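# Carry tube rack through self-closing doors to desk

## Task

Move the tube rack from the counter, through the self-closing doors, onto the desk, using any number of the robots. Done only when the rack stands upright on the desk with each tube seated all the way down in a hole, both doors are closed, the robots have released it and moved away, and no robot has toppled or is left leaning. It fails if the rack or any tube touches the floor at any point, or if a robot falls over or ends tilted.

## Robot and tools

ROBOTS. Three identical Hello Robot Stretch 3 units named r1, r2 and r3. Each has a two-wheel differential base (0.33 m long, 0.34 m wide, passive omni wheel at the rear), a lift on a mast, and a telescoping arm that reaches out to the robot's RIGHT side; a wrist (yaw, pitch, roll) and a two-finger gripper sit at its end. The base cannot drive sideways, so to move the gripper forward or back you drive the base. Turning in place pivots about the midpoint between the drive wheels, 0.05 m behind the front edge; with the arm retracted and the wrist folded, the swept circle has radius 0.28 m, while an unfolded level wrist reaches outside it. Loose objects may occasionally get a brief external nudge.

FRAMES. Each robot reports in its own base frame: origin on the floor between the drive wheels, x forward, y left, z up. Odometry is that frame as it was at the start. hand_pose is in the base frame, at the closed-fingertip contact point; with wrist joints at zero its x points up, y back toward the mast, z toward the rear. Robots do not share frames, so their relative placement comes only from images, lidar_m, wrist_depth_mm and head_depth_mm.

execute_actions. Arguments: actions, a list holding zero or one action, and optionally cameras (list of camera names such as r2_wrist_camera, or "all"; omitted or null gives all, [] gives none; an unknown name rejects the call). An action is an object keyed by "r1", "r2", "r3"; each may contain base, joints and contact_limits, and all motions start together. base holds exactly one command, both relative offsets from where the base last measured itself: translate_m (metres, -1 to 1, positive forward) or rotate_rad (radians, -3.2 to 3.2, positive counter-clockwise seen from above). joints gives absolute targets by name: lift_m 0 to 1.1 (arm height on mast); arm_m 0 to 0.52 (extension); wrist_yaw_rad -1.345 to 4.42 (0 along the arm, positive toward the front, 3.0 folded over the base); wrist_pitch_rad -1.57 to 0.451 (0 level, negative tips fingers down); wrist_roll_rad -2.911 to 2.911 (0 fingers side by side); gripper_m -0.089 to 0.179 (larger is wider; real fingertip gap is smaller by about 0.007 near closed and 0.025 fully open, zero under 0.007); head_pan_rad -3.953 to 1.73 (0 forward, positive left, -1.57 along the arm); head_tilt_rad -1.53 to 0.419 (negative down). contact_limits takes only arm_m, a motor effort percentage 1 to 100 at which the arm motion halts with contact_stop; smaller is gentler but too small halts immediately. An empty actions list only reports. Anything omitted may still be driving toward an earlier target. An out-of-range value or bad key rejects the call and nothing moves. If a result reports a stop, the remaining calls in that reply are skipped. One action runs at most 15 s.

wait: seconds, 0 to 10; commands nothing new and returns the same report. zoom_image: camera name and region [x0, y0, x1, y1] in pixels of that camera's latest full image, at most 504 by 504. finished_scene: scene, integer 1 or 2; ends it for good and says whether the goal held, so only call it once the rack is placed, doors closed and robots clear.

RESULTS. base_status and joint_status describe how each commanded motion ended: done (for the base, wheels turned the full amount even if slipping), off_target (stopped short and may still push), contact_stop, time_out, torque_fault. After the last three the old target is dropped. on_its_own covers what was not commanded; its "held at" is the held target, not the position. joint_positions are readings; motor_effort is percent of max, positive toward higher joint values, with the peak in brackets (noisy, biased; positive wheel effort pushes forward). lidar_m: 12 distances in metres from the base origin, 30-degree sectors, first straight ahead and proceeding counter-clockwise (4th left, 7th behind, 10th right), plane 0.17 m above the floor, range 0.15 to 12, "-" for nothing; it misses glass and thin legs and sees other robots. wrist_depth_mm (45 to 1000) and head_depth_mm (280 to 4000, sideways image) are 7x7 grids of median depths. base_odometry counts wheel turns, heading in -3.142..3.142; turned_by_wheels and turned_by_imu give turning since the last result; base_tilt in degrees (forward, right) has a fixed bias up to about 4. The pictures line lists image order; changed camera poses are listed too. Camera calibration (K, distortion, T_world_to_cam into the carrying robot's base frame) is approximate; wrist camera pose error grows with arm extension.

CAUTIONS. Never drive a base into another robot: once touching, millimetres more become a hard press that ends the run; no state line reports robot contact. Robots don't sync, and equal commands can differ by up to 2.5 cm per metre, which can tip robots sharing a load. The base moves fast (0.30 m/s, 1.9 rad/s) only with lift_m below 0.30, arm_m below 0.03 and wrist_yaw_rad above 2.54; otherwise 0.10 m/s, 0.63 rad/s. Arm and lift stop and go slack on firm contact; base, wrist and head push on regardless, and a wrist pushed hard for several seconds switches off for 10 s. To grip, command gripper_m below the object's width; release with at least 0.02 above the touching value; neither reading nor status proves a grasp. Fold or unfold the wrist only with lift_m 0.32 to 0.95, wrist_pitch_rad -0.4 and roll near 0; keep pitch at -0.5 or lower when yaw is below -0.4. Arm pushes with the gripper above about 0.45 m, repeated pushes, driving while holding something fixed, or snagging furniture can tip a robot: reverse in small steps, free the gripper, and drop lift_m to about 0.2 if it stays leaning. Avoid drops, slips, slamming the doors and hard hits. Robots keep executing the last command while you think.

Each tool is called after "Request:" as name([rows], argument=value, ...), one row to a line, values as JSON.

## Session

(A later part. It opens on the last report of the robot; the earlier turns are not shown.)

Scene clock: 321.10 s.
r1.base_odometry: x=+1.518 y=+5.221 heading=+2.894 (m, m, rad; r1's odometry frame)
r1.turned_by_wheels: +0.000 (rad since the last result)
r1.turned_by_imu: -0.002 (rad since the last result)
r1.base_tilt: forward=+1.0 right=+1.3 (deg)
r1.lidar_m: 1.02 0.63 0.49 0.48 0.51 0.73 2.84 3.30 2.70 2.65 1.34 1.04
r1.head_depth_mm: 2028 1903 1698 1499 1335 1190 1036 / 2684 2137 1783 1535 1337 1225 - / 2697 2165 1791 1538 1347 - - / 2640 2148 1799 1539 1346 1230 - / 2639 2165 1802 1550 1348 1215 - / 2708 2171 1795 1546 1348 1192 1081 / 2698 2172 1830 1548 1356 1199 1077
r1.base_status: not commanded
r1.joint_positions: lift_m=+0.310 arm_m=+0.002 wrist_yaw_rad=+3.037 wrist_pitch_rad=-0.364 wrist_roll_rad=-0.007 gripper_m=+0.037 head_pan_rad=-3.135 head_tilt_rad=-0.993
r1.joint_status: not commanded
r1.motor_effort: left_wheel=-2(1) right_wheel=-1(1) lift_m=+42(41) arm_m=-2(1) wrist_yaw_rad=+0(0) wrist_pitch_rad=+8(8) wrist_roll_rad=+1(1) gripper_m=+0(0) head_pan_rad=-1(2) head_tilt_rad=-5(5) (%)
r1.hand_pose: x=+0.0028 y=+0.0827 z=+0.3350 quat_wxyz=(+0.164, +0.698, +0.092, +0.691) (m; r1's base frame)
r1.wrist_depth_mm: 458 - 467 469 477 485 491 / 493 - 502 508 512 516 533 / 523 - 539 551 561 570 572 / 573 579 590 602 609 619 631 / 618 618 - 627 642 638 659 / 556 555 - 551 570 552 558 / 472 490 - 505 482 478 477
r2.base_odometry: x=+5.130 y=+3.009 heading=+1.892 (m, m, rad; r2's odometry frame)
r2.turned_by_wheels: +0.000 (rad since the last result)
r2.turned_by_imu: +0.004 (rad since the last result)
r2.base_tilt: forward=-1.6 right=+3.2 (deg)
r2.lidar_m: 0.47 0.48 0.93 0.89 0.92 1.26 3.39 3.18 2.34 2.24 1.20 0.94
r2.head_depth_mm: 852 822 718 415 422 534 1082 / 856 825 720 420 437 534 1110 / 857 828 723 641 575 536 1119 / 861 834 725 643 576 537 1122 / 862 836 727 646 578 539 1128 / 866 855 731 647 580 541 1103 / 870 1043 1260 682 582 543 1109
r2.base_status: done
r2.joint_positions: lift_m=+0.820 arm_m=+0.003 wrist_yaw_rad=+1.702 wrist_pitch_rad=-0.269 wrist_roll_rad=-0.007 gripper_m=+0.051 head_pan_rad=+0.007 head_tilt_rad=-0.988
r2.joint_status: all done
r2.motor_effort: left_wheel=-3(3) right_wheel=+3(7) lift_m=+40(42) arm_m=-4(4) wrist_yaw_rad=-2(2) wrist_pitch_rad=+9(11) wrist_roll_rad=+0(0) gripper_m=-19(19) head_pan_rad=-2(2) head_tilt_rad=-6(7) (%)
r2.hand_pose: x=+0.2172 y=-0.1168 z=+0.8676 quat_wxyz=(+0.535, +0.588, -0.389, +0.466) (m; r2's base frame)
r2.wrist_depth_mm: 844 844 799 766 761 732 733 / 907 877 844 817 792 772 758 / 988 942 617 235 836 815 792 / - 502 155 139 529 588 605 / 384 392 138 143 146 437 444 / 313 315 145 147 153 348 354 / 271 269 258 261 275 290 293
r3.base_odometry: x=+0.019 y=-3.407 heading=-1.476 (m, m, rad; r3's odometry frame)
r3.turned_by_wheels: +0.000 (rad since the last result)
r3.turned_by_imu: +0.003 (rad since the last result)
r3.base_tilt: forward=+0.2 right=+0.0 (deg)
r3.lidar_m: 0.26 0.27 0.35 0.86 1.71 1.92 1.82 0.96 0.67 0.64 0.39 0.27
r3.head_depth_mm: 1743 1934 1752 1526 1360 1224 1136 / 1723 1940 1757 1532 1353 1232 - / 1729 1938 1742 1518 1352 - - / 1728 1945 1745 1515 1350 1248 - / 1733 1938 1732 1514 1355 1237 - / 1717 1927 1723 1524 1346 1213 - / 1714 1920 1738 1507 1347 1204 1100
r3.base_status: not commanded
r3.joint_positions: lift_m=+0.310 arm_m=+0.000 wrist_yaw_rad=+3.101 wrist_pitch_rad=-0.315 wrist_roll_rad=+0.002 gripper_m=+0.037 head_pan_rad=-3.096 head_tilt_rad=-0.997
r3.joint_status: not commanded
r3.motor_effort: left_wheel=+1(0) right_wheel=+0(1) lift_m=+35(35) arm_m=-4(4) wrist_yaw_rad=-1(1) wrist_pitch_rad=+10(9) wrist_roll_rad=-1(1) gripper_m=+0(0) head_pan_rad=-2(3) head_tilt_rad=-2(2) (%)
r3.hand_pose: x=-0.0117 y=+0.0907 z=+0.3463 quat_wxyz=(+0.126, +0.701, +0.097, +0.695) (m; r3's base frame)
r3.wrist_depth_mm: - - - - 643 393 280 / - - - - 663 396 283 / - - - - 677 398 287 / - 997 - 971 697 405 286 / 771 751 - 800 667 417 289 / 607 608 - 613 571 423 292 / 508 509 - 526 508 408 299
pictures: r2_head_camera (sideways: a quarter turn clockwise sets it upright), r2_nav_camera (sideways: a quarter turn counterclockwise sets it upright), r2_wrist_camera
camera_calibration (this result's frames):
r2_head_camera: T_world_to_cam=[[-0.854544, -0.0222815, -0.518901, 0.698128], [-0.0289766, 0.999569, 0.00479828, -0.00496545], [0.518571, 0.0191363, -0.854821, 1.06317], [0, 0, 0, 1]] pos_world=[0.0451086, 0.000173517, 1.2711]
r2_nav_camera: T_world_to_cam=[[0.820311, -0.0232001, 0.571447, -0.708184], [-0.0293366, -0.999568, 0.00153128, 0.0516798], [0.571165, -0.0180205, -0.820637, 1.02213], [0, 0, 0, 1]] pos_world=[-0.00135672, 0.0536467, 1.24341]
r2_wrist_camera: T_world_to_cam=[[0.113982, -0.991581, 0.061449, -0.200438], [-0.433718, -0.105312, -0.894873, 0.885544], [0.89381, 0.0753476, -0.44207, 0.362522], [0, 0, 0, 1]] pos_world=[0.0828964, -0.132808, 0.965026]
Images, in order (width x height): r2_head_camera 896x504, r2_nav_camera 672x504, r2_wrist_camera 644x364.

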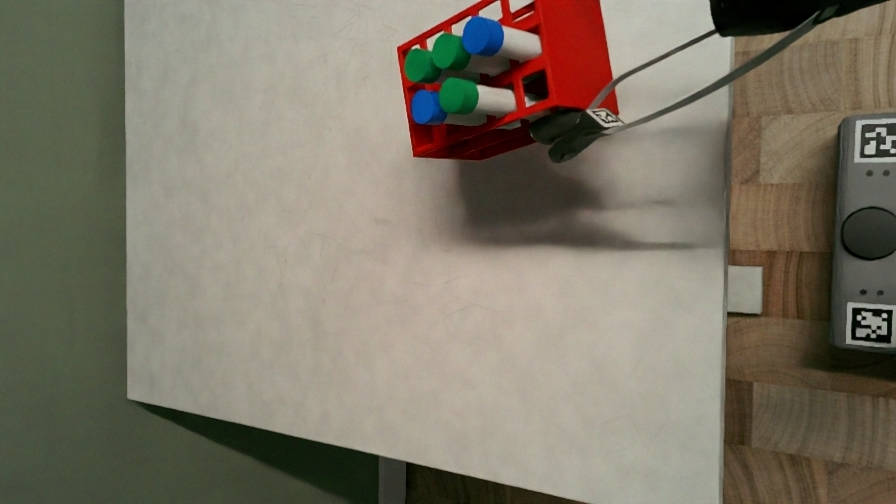

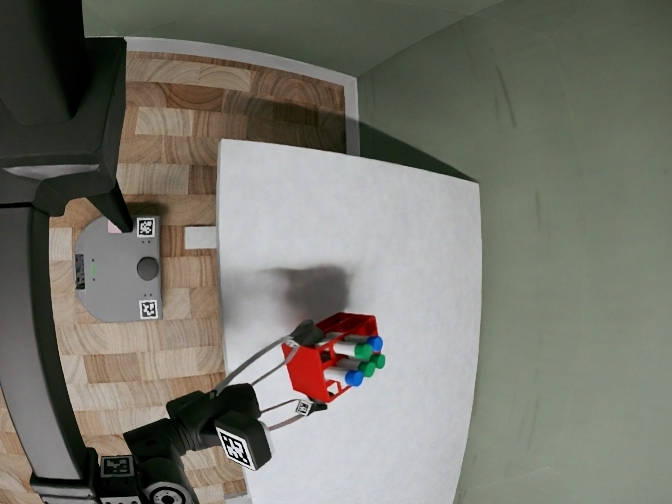

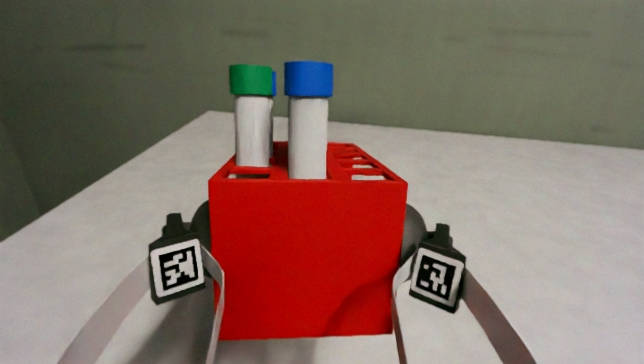

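Request:
execute_actions([
  {"r2":{"joints":{"lift_m":0.73}}},
], cameras=["r2_wrist_camera"])

Request:
execute_actions([
  {"r2":{"joints":{"gripper_m":0.15}}},
], cameras=[])

Request:
execute_actions([
  {"r2":{"base":{"translate_m":-0.3},"joints":{"head_tilt_rad":-0.7}}},
], cameras=["r2_wrist_camera","r2_head_camera","r3_nav_camera"])

Scene clock: 323.50 s.
r1.base_odometry: x=+1.518 y=+5.221 heading=+2.894 (m, m, rad; r1's odometry frame)
r1.turned_by_wheels: +0.000 (rad since the last result)
r1.turned_by_imu: +0.000 (rad since the last result)
r1.base_tilt: forward=+0.8 right=+1.3 (deg)
r1.lidar_m: 1.02 0.63 0.49 0.48 0.51 0.73 2.84 3.32 2.70 2.65 1.34 1.04
r1.head_depth_mm: 2035 1910 1695 1501 1338 1189 1033 / 2720 2147 1773 1532 1341 1232 - / 2690 2148 1791 1537 1344 - - / 2641 2163 1802 1534 1345 1229 - / 2644 2191 1804 1546 1348 1213 - / 2687 2163 1804 1549 1350 1200 1077 / 2717 2180 1808 1545 1351 1198 1078
r1.base_status: not commanded
r1.joint_positions: lift_m=+0.310 arm_m=+0.002 wrist_yaw_rad=+3.037 wrist_pitch_rad=-0.364 wrist_roll_rad=-0.007 gripper_m=+0.037 head_pan_rad=-3.135 head_tilt_rad=-0.993
r1.joint_status: not commanded
r1.motor_effort: left_wheel=-1(1) right_wheel=-1(1) lift_m=+41(41) arm_m=-1(1) wrist_yaw_rad=-1(1) wrist_pitch_rad=+8(8) wrist_roll_rad=+1(1) gripper_m=-1(1) head_pan_rad=-2(2) head_tilt_rad=-4(4) (%)
r1.hand_pose: x=+0.0028 y=+0.0827 z=+0.3350 quat_wxyz=(+0.164, +0.698, +0.092, +0.691) (m; r1's base frame)
r1.wrist_depth_mm: 450 - 465 470 471 480 487 / 490 - 499 504 508 520 532 / 524 - 548 551 560 564 572 / 568 583 594 595 610 632 627 / 609 613 - 632 639 638 649 / 559 558 - 553 570 557 559 / 480 488 - 509 477 476 478
r2.base_odometry: x=+5.130 y=+3.009 heading=+1.892 (m, m, rad; r2's odometry frame)
r2.turned_by_wheels: +0.000 (rad since the last result)
r2.turned_by_imu: +0.000 (rad since the last result)
r2.base_tilt: forward=-1.6 right=+3.2 (deg)
r2.lidar_m: 0.47 0.48 0.93 0.89 0.92 1.26 3.38 3.21 2.32 2.24 1.20 0.95
r2.head_depth_mm: 855 823 718 637 498 527 - / 855 826 720 639 481 535 1095 / 859 829 723 640 575 536 1119 / 859 834 726 643 577 537 1117 / 864 838 728 645 577 539 1132 / 870 856 731 647 580 541 1105 / 870 1045 1263 682 582 542 1112
r2.base_status: not commanded
r2.joint_positions: lift_m=+0.730 arm_m=+0.003 wrist_yaw_rad=+1.702 wrist_pitch_rad=-0.264 wrist_roll_rad=-0.006 gripper_m=+0.051 head_pan_rad=+0.007 head_tilt_rad=-0.988
r2.joint_status: all done
r2.motor_effort: left_wheel=-3(3) right_wheel=+3(3) lift_m=+38(40) arm_m=-4(4) wrist_yaw_rad=-2(2) wrist_pitch_rad=+8(9) wrist_roll_rad=+0(0) gripper_m=-19(19) head_pan_rad=-3(3) head_tilt_rad=-5(6) (%)
r2.hand_pose: x=+0.2176 y=-0.1168 z=+0.7786 quat_wxyz=(+0.534, +0.587, -0.390, +0.467) (m; r2's base frame)
r2.wrist_depth_mm: 858 843 804 777 743 735 736 / 913 896 631 693 780 787 755 / 966 451 402 211 526 553 597 / 309 319 153 136 341 373 387 / 240 249 138 141 146 276 283 / 199 202 147 149 155 223 225 / 173 170 167 166 176 184 187
r3.base_odometry: x=+0.019 y=-3.407 heading=-1.476 (m, m, rad; r3's odometry frame)
r3.turned_by_wheels: +0.000 (rad since the last result)
r3.turned_by_imu: +0.001 (rad since the last result)
r3.base_tilt: forward=+0.1 right=+0.0 (deg)
r3.lidar_m: 0.26 0.27 0.35 0.86 1.70 1.91 1.82 0.95 0.67 0.64 0.39 0.27
r3.head_depth_mm: 1738 1972 1737 1526 1354 1221 1136 / 1732 1951 1746 1518 1355 1237 - / 1727 1938 1734 1522 1354 - - / 1731 1943 1733 1515 1348 1249 - / 1713 1935 1725 1509 1342 1235 - / 1718 1929 1730 1515 1345 1215 - / 1702 1910 1731 1511 1345 1212 1100
r3.base_status: not commanded
r3.joint_positions: lift_m=+0.310 arm_m=+0.000 wrist_yaw_rad=+3.101 wrist_pitch_rad=-0.315 wrist_roll_rad=+0.002 gripper_m=+0.037 head_pan_rad=-3.096 head_tilt_rad=-0.997
r3.joint_status: not commanded
r3.motor_effort: left_wheel=+0(0) right_wheel=+0(1) lift_m=+35(35) arm_m=-4(5) wrist_yaw_rad=-1(1) wrist_pitch_rad=+10(9) wrist_roll_rad=-1(1) gripper_m=+1(0) head_pan_rad=-1(2) head_tilt_rad=-2(2) (%)
r3.hand_pose: x=-0.0117 y=+0.0907 z=+0.3463 quat_wxyz=(+0.126, +0.701, +0.097, +0.695) (m; r3's base frame)
r3.wrist_depth_mm: - - - - 644 393 281 / - - - - 663 396 282 / - - - - 680 400 284 / - - - 994 688 407 287 / 750 754 - 798 668 408 290 / 601 615 - 617 572 417 293 / 510 510 - 537 516 404 296
pictures: r2_wrist_camera
camera_calibration (this result's frames):
r2_wrist_camera: T_world_to_cam=[[0.113715, -0.991616, 0.0613726, -0.194854], [-0.429887, -0.104801, -0.89678, 0.806843], [0.895693, 0.0755939, -0.438201, 0.319462], [0, 0, 0, 1]] pos_world=[0.0828691, -0.132812, 0.875507]
Images, in order (width x height): r2_wrist_camera 644x364.

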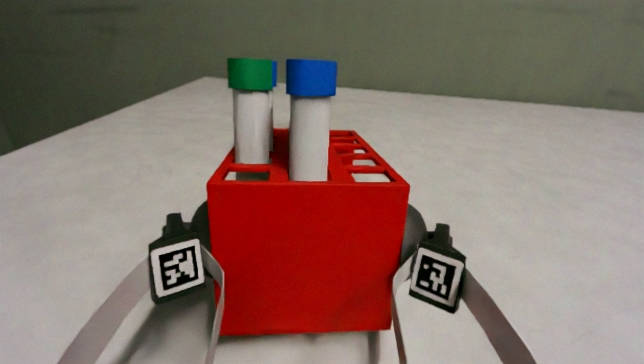

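Scene clock: 325.00 s.
r1.base_odometry: x=+1.518 y=+5.221 heading=+2.894 (m, m, rad; r1's odometry frame)
r1.turned_by_wheels: +0.000 (rad since the last result)
r1.turned_by_imu: +0.000 (rad since the last result)
r1.base_tilt: forward=+0.9 right=+1.3 (deg)
r1.lidar_m: 1.02 0.63 0.49 0.48 0.51 0.73 2.83 3.30 2.70 2.65 1.34 1.04
r1.head_depth_mm: 2040 1921 1688 1496 1340 1184 1034 / 2677 2145 1788 1538 1336 1233 - / 2707 2155 1788 1535 1343 - - / 2608 2159 1789 1535 1347 1231 - / 2668 2166 1797 1538 1349 1216 - / 2704 2170 1811 1540 1352 1194 1074 / 2724 2182 1805 1544 1354 1203 1074
r1.base_status: not commanded
r1.joint_positions: lift_m=+0.310 arm_m=+0.002 wrist_yaw_rad=+3.037 wrist_pitch_rad=-0.364 wrist_roll_rad=-0.007 gripper_m=+0.037 head_pan_rad=-3.135 head_tilt_rad=-0.993
r1.joint_status: not commanded
r1.motor_effort: left_wheel=+0(0) right_wheel=-1(1) lift_m=+42(42) arm_m=-1(1) wrist_yaw_rad=+0(0) wrist_pitch_rad=+8(8) wrist_roll_rad=+1(1) gripper_m=+0(0) head_pan_rad=-2(2) head_tilt_rad=-4(4) (%)
r1.hand_pose: x=+0.0028 y=+0.0827 z=+0.3350 quat_wxyz=(+0.164, +0.698, +0.092, +0.691) (m; r1's base frame)
r1.wrist_depth_mm: 458 - 465 474 477 482 494 / 495 - 501 506 521 523 526 / 533 - 536 554 546 567 579 / 570 588 595 607 614 611 637 / 608 619 - 623 632 649 657 / 560 549 - 560 577 559 559 / 477 491 - 503 472 475 483
r2.base_odometry: x=+5.130 y=+3.009 heading=+1.892 (m, m, rad; r2's odometry frame)
r2.turned_by_wheels: +0.000 (rad since the last result)
r2.turned_by_imu: +0.000 (rad since the last result)
r2.base_tilt: forward=-1.6 right=+3.3 (deg)
r2.lidar_m: 0.47 0.48 0.93 0.89 0.92 1.26 3.39 3.19 2.32 2.23 1.21 0.94
r2.head_depth_mm: 854 823 718 636 547 526 - / 856 826 722 639 489 535 1098 / 858 828 723 641 576 536 1115 / 860 833 725 642 577 538 1121 / 862 837 728 644 578 539 1130 / 866 857 731 647 580 540 1109 / 871 1042 1259 681 583 542 1110
r2.base_status: not commanded
r2.joint_positions: lift_m=+0.730 arm_m=+0.003 wrist_yaw_rad=+1.702 wrist_pitch_rad=-0.262 wrist_roll_rad=-0.007 gripper_m=+0.150 head_pan_rad=+0.007 head_tilt_rad=-0.988
r2.joint_status: all done
r2.motor_effort: left_wheel=-3(3) right_wheel=+3(3) lift_m=+39(39) arm_m=-4(4) wrist_yaw_rad=-3(2) wrist_pitch_rad=+7(8) wrist_roll_rad=+0(0) gripper_m=+0(88) head_pan_rad=-3(3) head_tilt_rad=-6(6) (%)
r2.hand_pose: x=+0.2178 y=-0.1167 z=+0.7792 quat_wxyz=(+0.533, +0.586, -0.391, +0.468) (m; r2's base frame)
r2.wrist_depth_mm: 848 813 812 798 759 751 722 / 900 877 819 810 793 788 747 / 949 456 398 129 534 565 603 / 312 323 169 160 358 371 385 / 244 259 167 142 259 292 289 / - 198 151 152 206 - 227 / 168 170 165 166 176 183 189
r3.base_odometry: x=+0.019 y=-3.407 heading=-1.476 (m, m, rad; r3's odometry frame)
r3.turned_by_wheels: +0.000 (rad since the last result)
r3.turned_by_imu: +0.000 (rad since the last result)
r3.base_tilt: forward=+0.1 right=+0.0 (deg)
r3.lidar_m: 0.26 0.27 0.35 0.87 1.70 1.92 1.82 0.95 0.67 0.64 0.39 0.27
r3.head_depth_mm: 1747 1953 1743 1524 1363 1213 1136 / 1737 1950 1734 1526 1350 1242 - / 1733 1946 1749 1525 1354 - - / 1718 1935 1726 1515 1352 1247 - / 1724 1931 1742 1521 1357 1229 - / 1709 1927 1725 1519 1343 1211 - / 1702 1914 1730 1518 1344 1206 1097
r3.base_status: not commanded
r3.joint_positions: lift_m=+0.310 arm_m=+0.000 wrist_yaw_rad=+3.101 wrist_pitch_rad=-0.315 wrist_roll_rad=+0.002 gripper_m=+0.037 head_pan_rad=-3.096 head_tilt_rad=-0.997
r3.joint_status: not commanded
r3.motor_effort: left_wheel=+0(0) right_wheel=-1(1) lift_m=+35(35) arm_m=-4(4) wrist_yaw_rad=-1(1) wrist_pitch_rad=+10(10) wrist_roll_rad=-1(1) gripper_m=+0(0) head_pan_rad=-3(2) head_tilt_rad=-2(2) (%)
r3.hand_pose: x=-0.0117 y=+0.0907 z=+0.3463 quat_wxyz=(+0.126, +0.701, +0.097, +0.695) (m; r3's base frame)
r3.wrist_depth_mm: - - - - 653 393 279 / - - - - 670 391 282 / - - - - 681 406 289 / - 988 993 997 687 405 289 / 773 759 - 819 672 414 291 / 607 612 - 618 569 419 294 / 508 510 - 528 511 406 295
pictures: none
No camera images: the call's "cameras" was empty. Leave "cameras" out to get every camera's image.

Scene clock: 329.40 s.
r1.base_odometry: x=+1.518 y=+5.221 heading=+2.894 (m, m, rad; r1's odometry frame)
r1.turned_by_wheels: +0.000 (rad since the last result)
r1.turned_by_imu: -0.001 (rad since the last result)
r1.base_tilt: forward=+0.9 right=+1.4 (deg)
r1.lidar_m: 1.02 0.63 0.49 0.48 0.51 0.73 2.84 3.30 2.70 2.65 1.34 1.04
r1.head_depth_mm: 2026 1926 1701 1497 1340 1188 1033 / 2695 2143 1779 1530 1342 1228 - / 2711 2138 1779 1531 1336 - - / 2636 2156 1796 1534 1341 1231 - / 2648 2164 1794 1538 1349 1214 - / 2678 2172 1800 1549 1349 1200 1076 / 2711 2176 1803 1549 1350 1198 1078
r1.base_status: not commanded
r1.joint_positions: lift_m=+0.310 arm_m=+0.002 wrist_yaw_rad=+3.037 wrist_pitch_rad=-0.364 wrist_roll_rad=-0.007 gripper_m=+0.037 head_pan_rad=-3.135 head_tilt_rad=-0.993
r1.joint_status: not commanded
r1.motor_effort: left_wheel=-1(1) right_wheel=-1(1) lift_m=+41(41) arm_m=-2(1) wrist_yaw_rad=+0(1) wrist_pitch_rad=+8(8) wrist_roll_rad=+0(1) gripper_m=+1(1) head_pan_rad=-2(2) head_tilt_rad=-4(4) (%)
r1.hand_pose: x=+0.0028 y=+0.0827 z=+0.3350 quat_wxyz=(+0.164, +0.698, +0.092, +0.691) (m; r1's base frame)
r1.wrist_depth_mm: 449 - 462 469 475 476 488 / 487 - 505 516 516 517 533 / 519 - 542 553 560 571 579 / 573 585 585 607 612 620 630 / 613 605 - 633 650 641 654 / 559 557 - 555 575 560 557 / 478 488 - 504 479 477 474
r2.base_odometry: x=+5.224 y=+2.724 heading=+1.892 (m, m, rad; r2's odometry frame)
r2.turned_by_wheels: +0.000 (rad since the last result)
r2.turned_by_imu: -0.002 (rad since the last result)
r2.base_tilt: forward=-1.6 right=+3.3 (deg)
r2.lidar_m: 0.76 1.25 0.93 0.89 0.92 1.25 3.35 3.20 2.33 2.24 1.35 1.26
r2.head_depth_mm: 1023 1159 1031 819 696 1319 1155 / 1024 1161 1036 703 682 1324 1155 / 1028 1163 1037 777 698 1329 1182 / 1030 1169 1042 826 700 1319 1164 / 1039 1170 1043 828 702 1330 1165 / 1039 1179 1330 831 705 1332 1164 / 1043 1188 1366 1625 1530 1334 1168
r2.base_status: done
r2.joint_positions: lift_m=+0.730 arm_m=+0.003 wrist_yaw_rad=+1.702 wrist_pitch_rad=-0.262 wrist_roll_rad=-0.007 gripper_m=+0.150 head_pan_rad=+0.007 head_tilt_rad=-0.705
r2.joint_status: all done
r2.motor_effort: left_wheel=-2(7) right_wheel=+3(6) lift_m=+39(39) arm_m=-4(4) wrist_yaw_rad=-2(2) wrist_pitch_rad=+7(7) wrist_roll_rad=+0(0) gripper_m=+1(0) head_pan_rad=-2(3) head_tilt_rad=+2(22) (%)
r2.hand_pose: x=+0.2179 y=-0.1167 z=+0.7793 quat_wxyz=(+0.533, +0.586, -0.391, +0.468) (m; r2's base frame)
r2.wrist_depth_mm: - - - - - - - / - - 866 527 - - - / - 463 481 438 524 569 605 / - - 823 400 386 376 385 / - - - - - - - / - - - - - - - / 993 987 - 971 - - -
r3.base_odometry: x=+0.019 y=-3.407 heading=-1.476 (m, m, rad; r3's odometry frame)
r3.turned_by_wheels: +0.000 (rad since the last result)
r3.turned_by_imu: +0.001 (rad since the last result)
r3.base_tilt: forward=+0.1 right=+0.0 (deg)
r3.lidar_m: 0.26 0.27 0.35 0.86 1.70 1.92 1.83 0.96 0.67 0.64 0.39 0.27
r3.head_depth_mm: 1739 1942 1749 1518 1355 1214 1135 / 1754 1941 1751 1522 1353 1237 - / 1739 1956 1740 1520 1352 - - / 1735 1934 1723 1524 1355 1254 - / 1722 1929 1735 1518 1354 1228 - / 1714 1926 1730 1503 1344 1212 - / 1707 1915 1720 1513 1350 1216 1102
r3.base_status: not commanded
r3.joint_positions: lift_m=+0.310 arm_m=+0.000 wrist_yaw_rad=+3.101 wrist_pitch_rad=-0.315 wrist_roll_rad=+0.002 gripper_m=+0.037 head_pan_rad=-3.096 head_tilt_rad=-0.997
r3.joint_status: not commanded
r3.motor_effort: left_wheel=+0(0) right_wheel=+0(1) lift_m=+35(35) arm_m=-4(4) wrist_yaw_rad=-2(1) wrist_pitch_rad=+10(9) wrist_roll_rad=-1(0) gripper_m=+1(0) head_pan_rad=-1(3) head_tilt_rad=-2(3) (%)
r3.hand_pose: x=-0.0117 y=+0.0907 z=+0.3463 quat_wxyz=(+0.126, +0.701, +0.097, +0.695) (m; r3's base frame)
r3.wrist_depth_mm: - - - - 646 392 279 / - - - - 662 398 282 / - - - - 678 402 284 / - - - 983 707 406 287 / 754 761 - 804 670 410 293 / 603 619 - 609 568 416 291 / 516 506 - 526 517 407 296
pictures: r2_head_camera (sideways: a quarter turn clockwise sets it upright), r2_wrist_camera, r3_nav_camera (sideways: a quarter turn counterclockwise sets it upright)
camera_calibration (this result's frames):
r2_head_camera: T_world_to_cam=[[-0.67567, -0.0210743, -0.736903, 0.981083], [-0.0294227, 0.999566, -0.00160831, 0.00337734], [0.736617, 0.020595, -0.675997, 0.829313], [0, 0, 0, 1]] pos_world=[0.0521016, 0.000220112, 1.28358]
r2_wrist_camera: T_world_to_cam=[[0.113549, -0.991638, 0.0613298, -0.194823], [-0.427436, -0.104482, -0.897988, 0.807992], [0.896886, 0.0757506, -0.435726, 0.317361], [0, 0, 0, 1]] pos_world=[0.0828505, -0.132814, 0.875797]
r3_nav_camera: T_world_to_cam=[[-0.868695, 0.000100584, 0.495347, -0.589806], [-0.0350406, 0.997482, -0.0616537, 0.133165], [-0.494106, -0.0709155, -0.866505, 1.08314], [0, 0, 0, 1]] pos_world=[0.0274922, -0.0559582, 1.23892]
Images, in order (width x height): r2_head_camera 896x504, r2_wrist_camera 644x364, r3_nav_camera 672x504.

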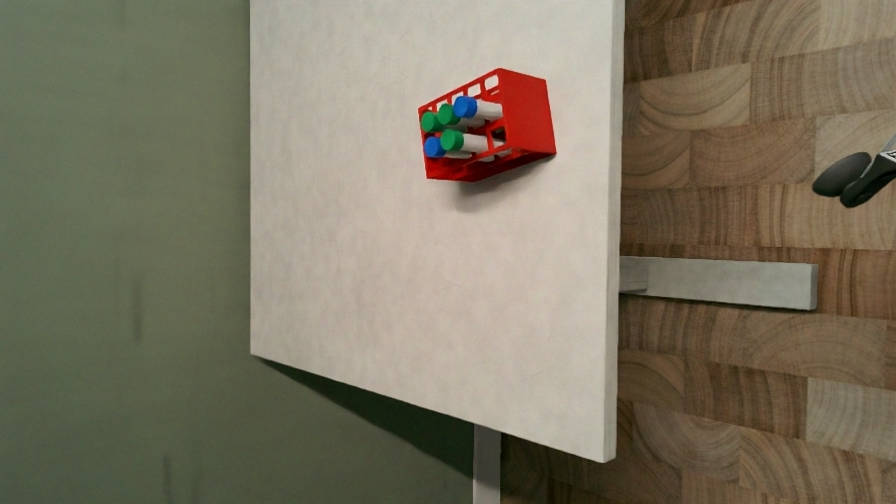

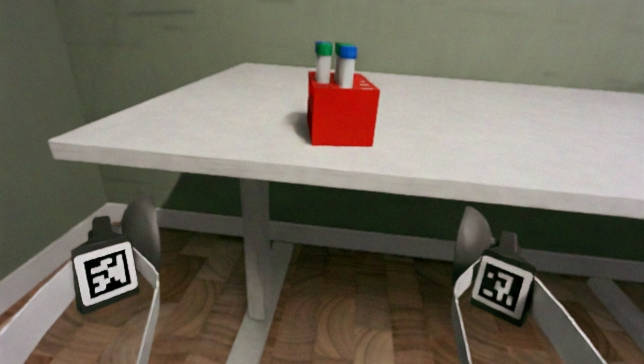

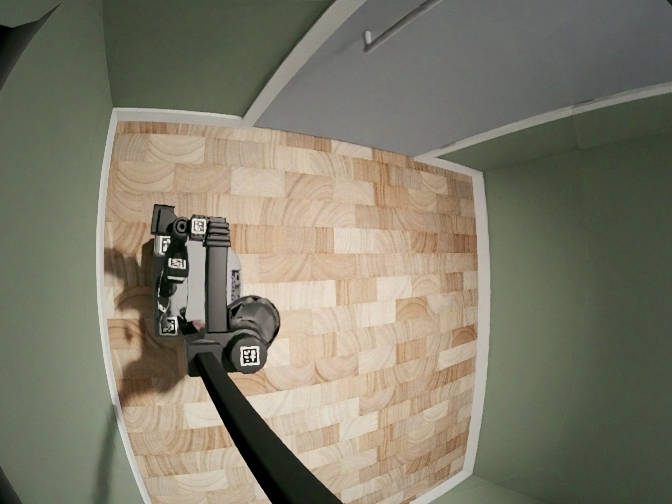

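Request:
finished_scene(scene=1)

The scene is finished: the task was done.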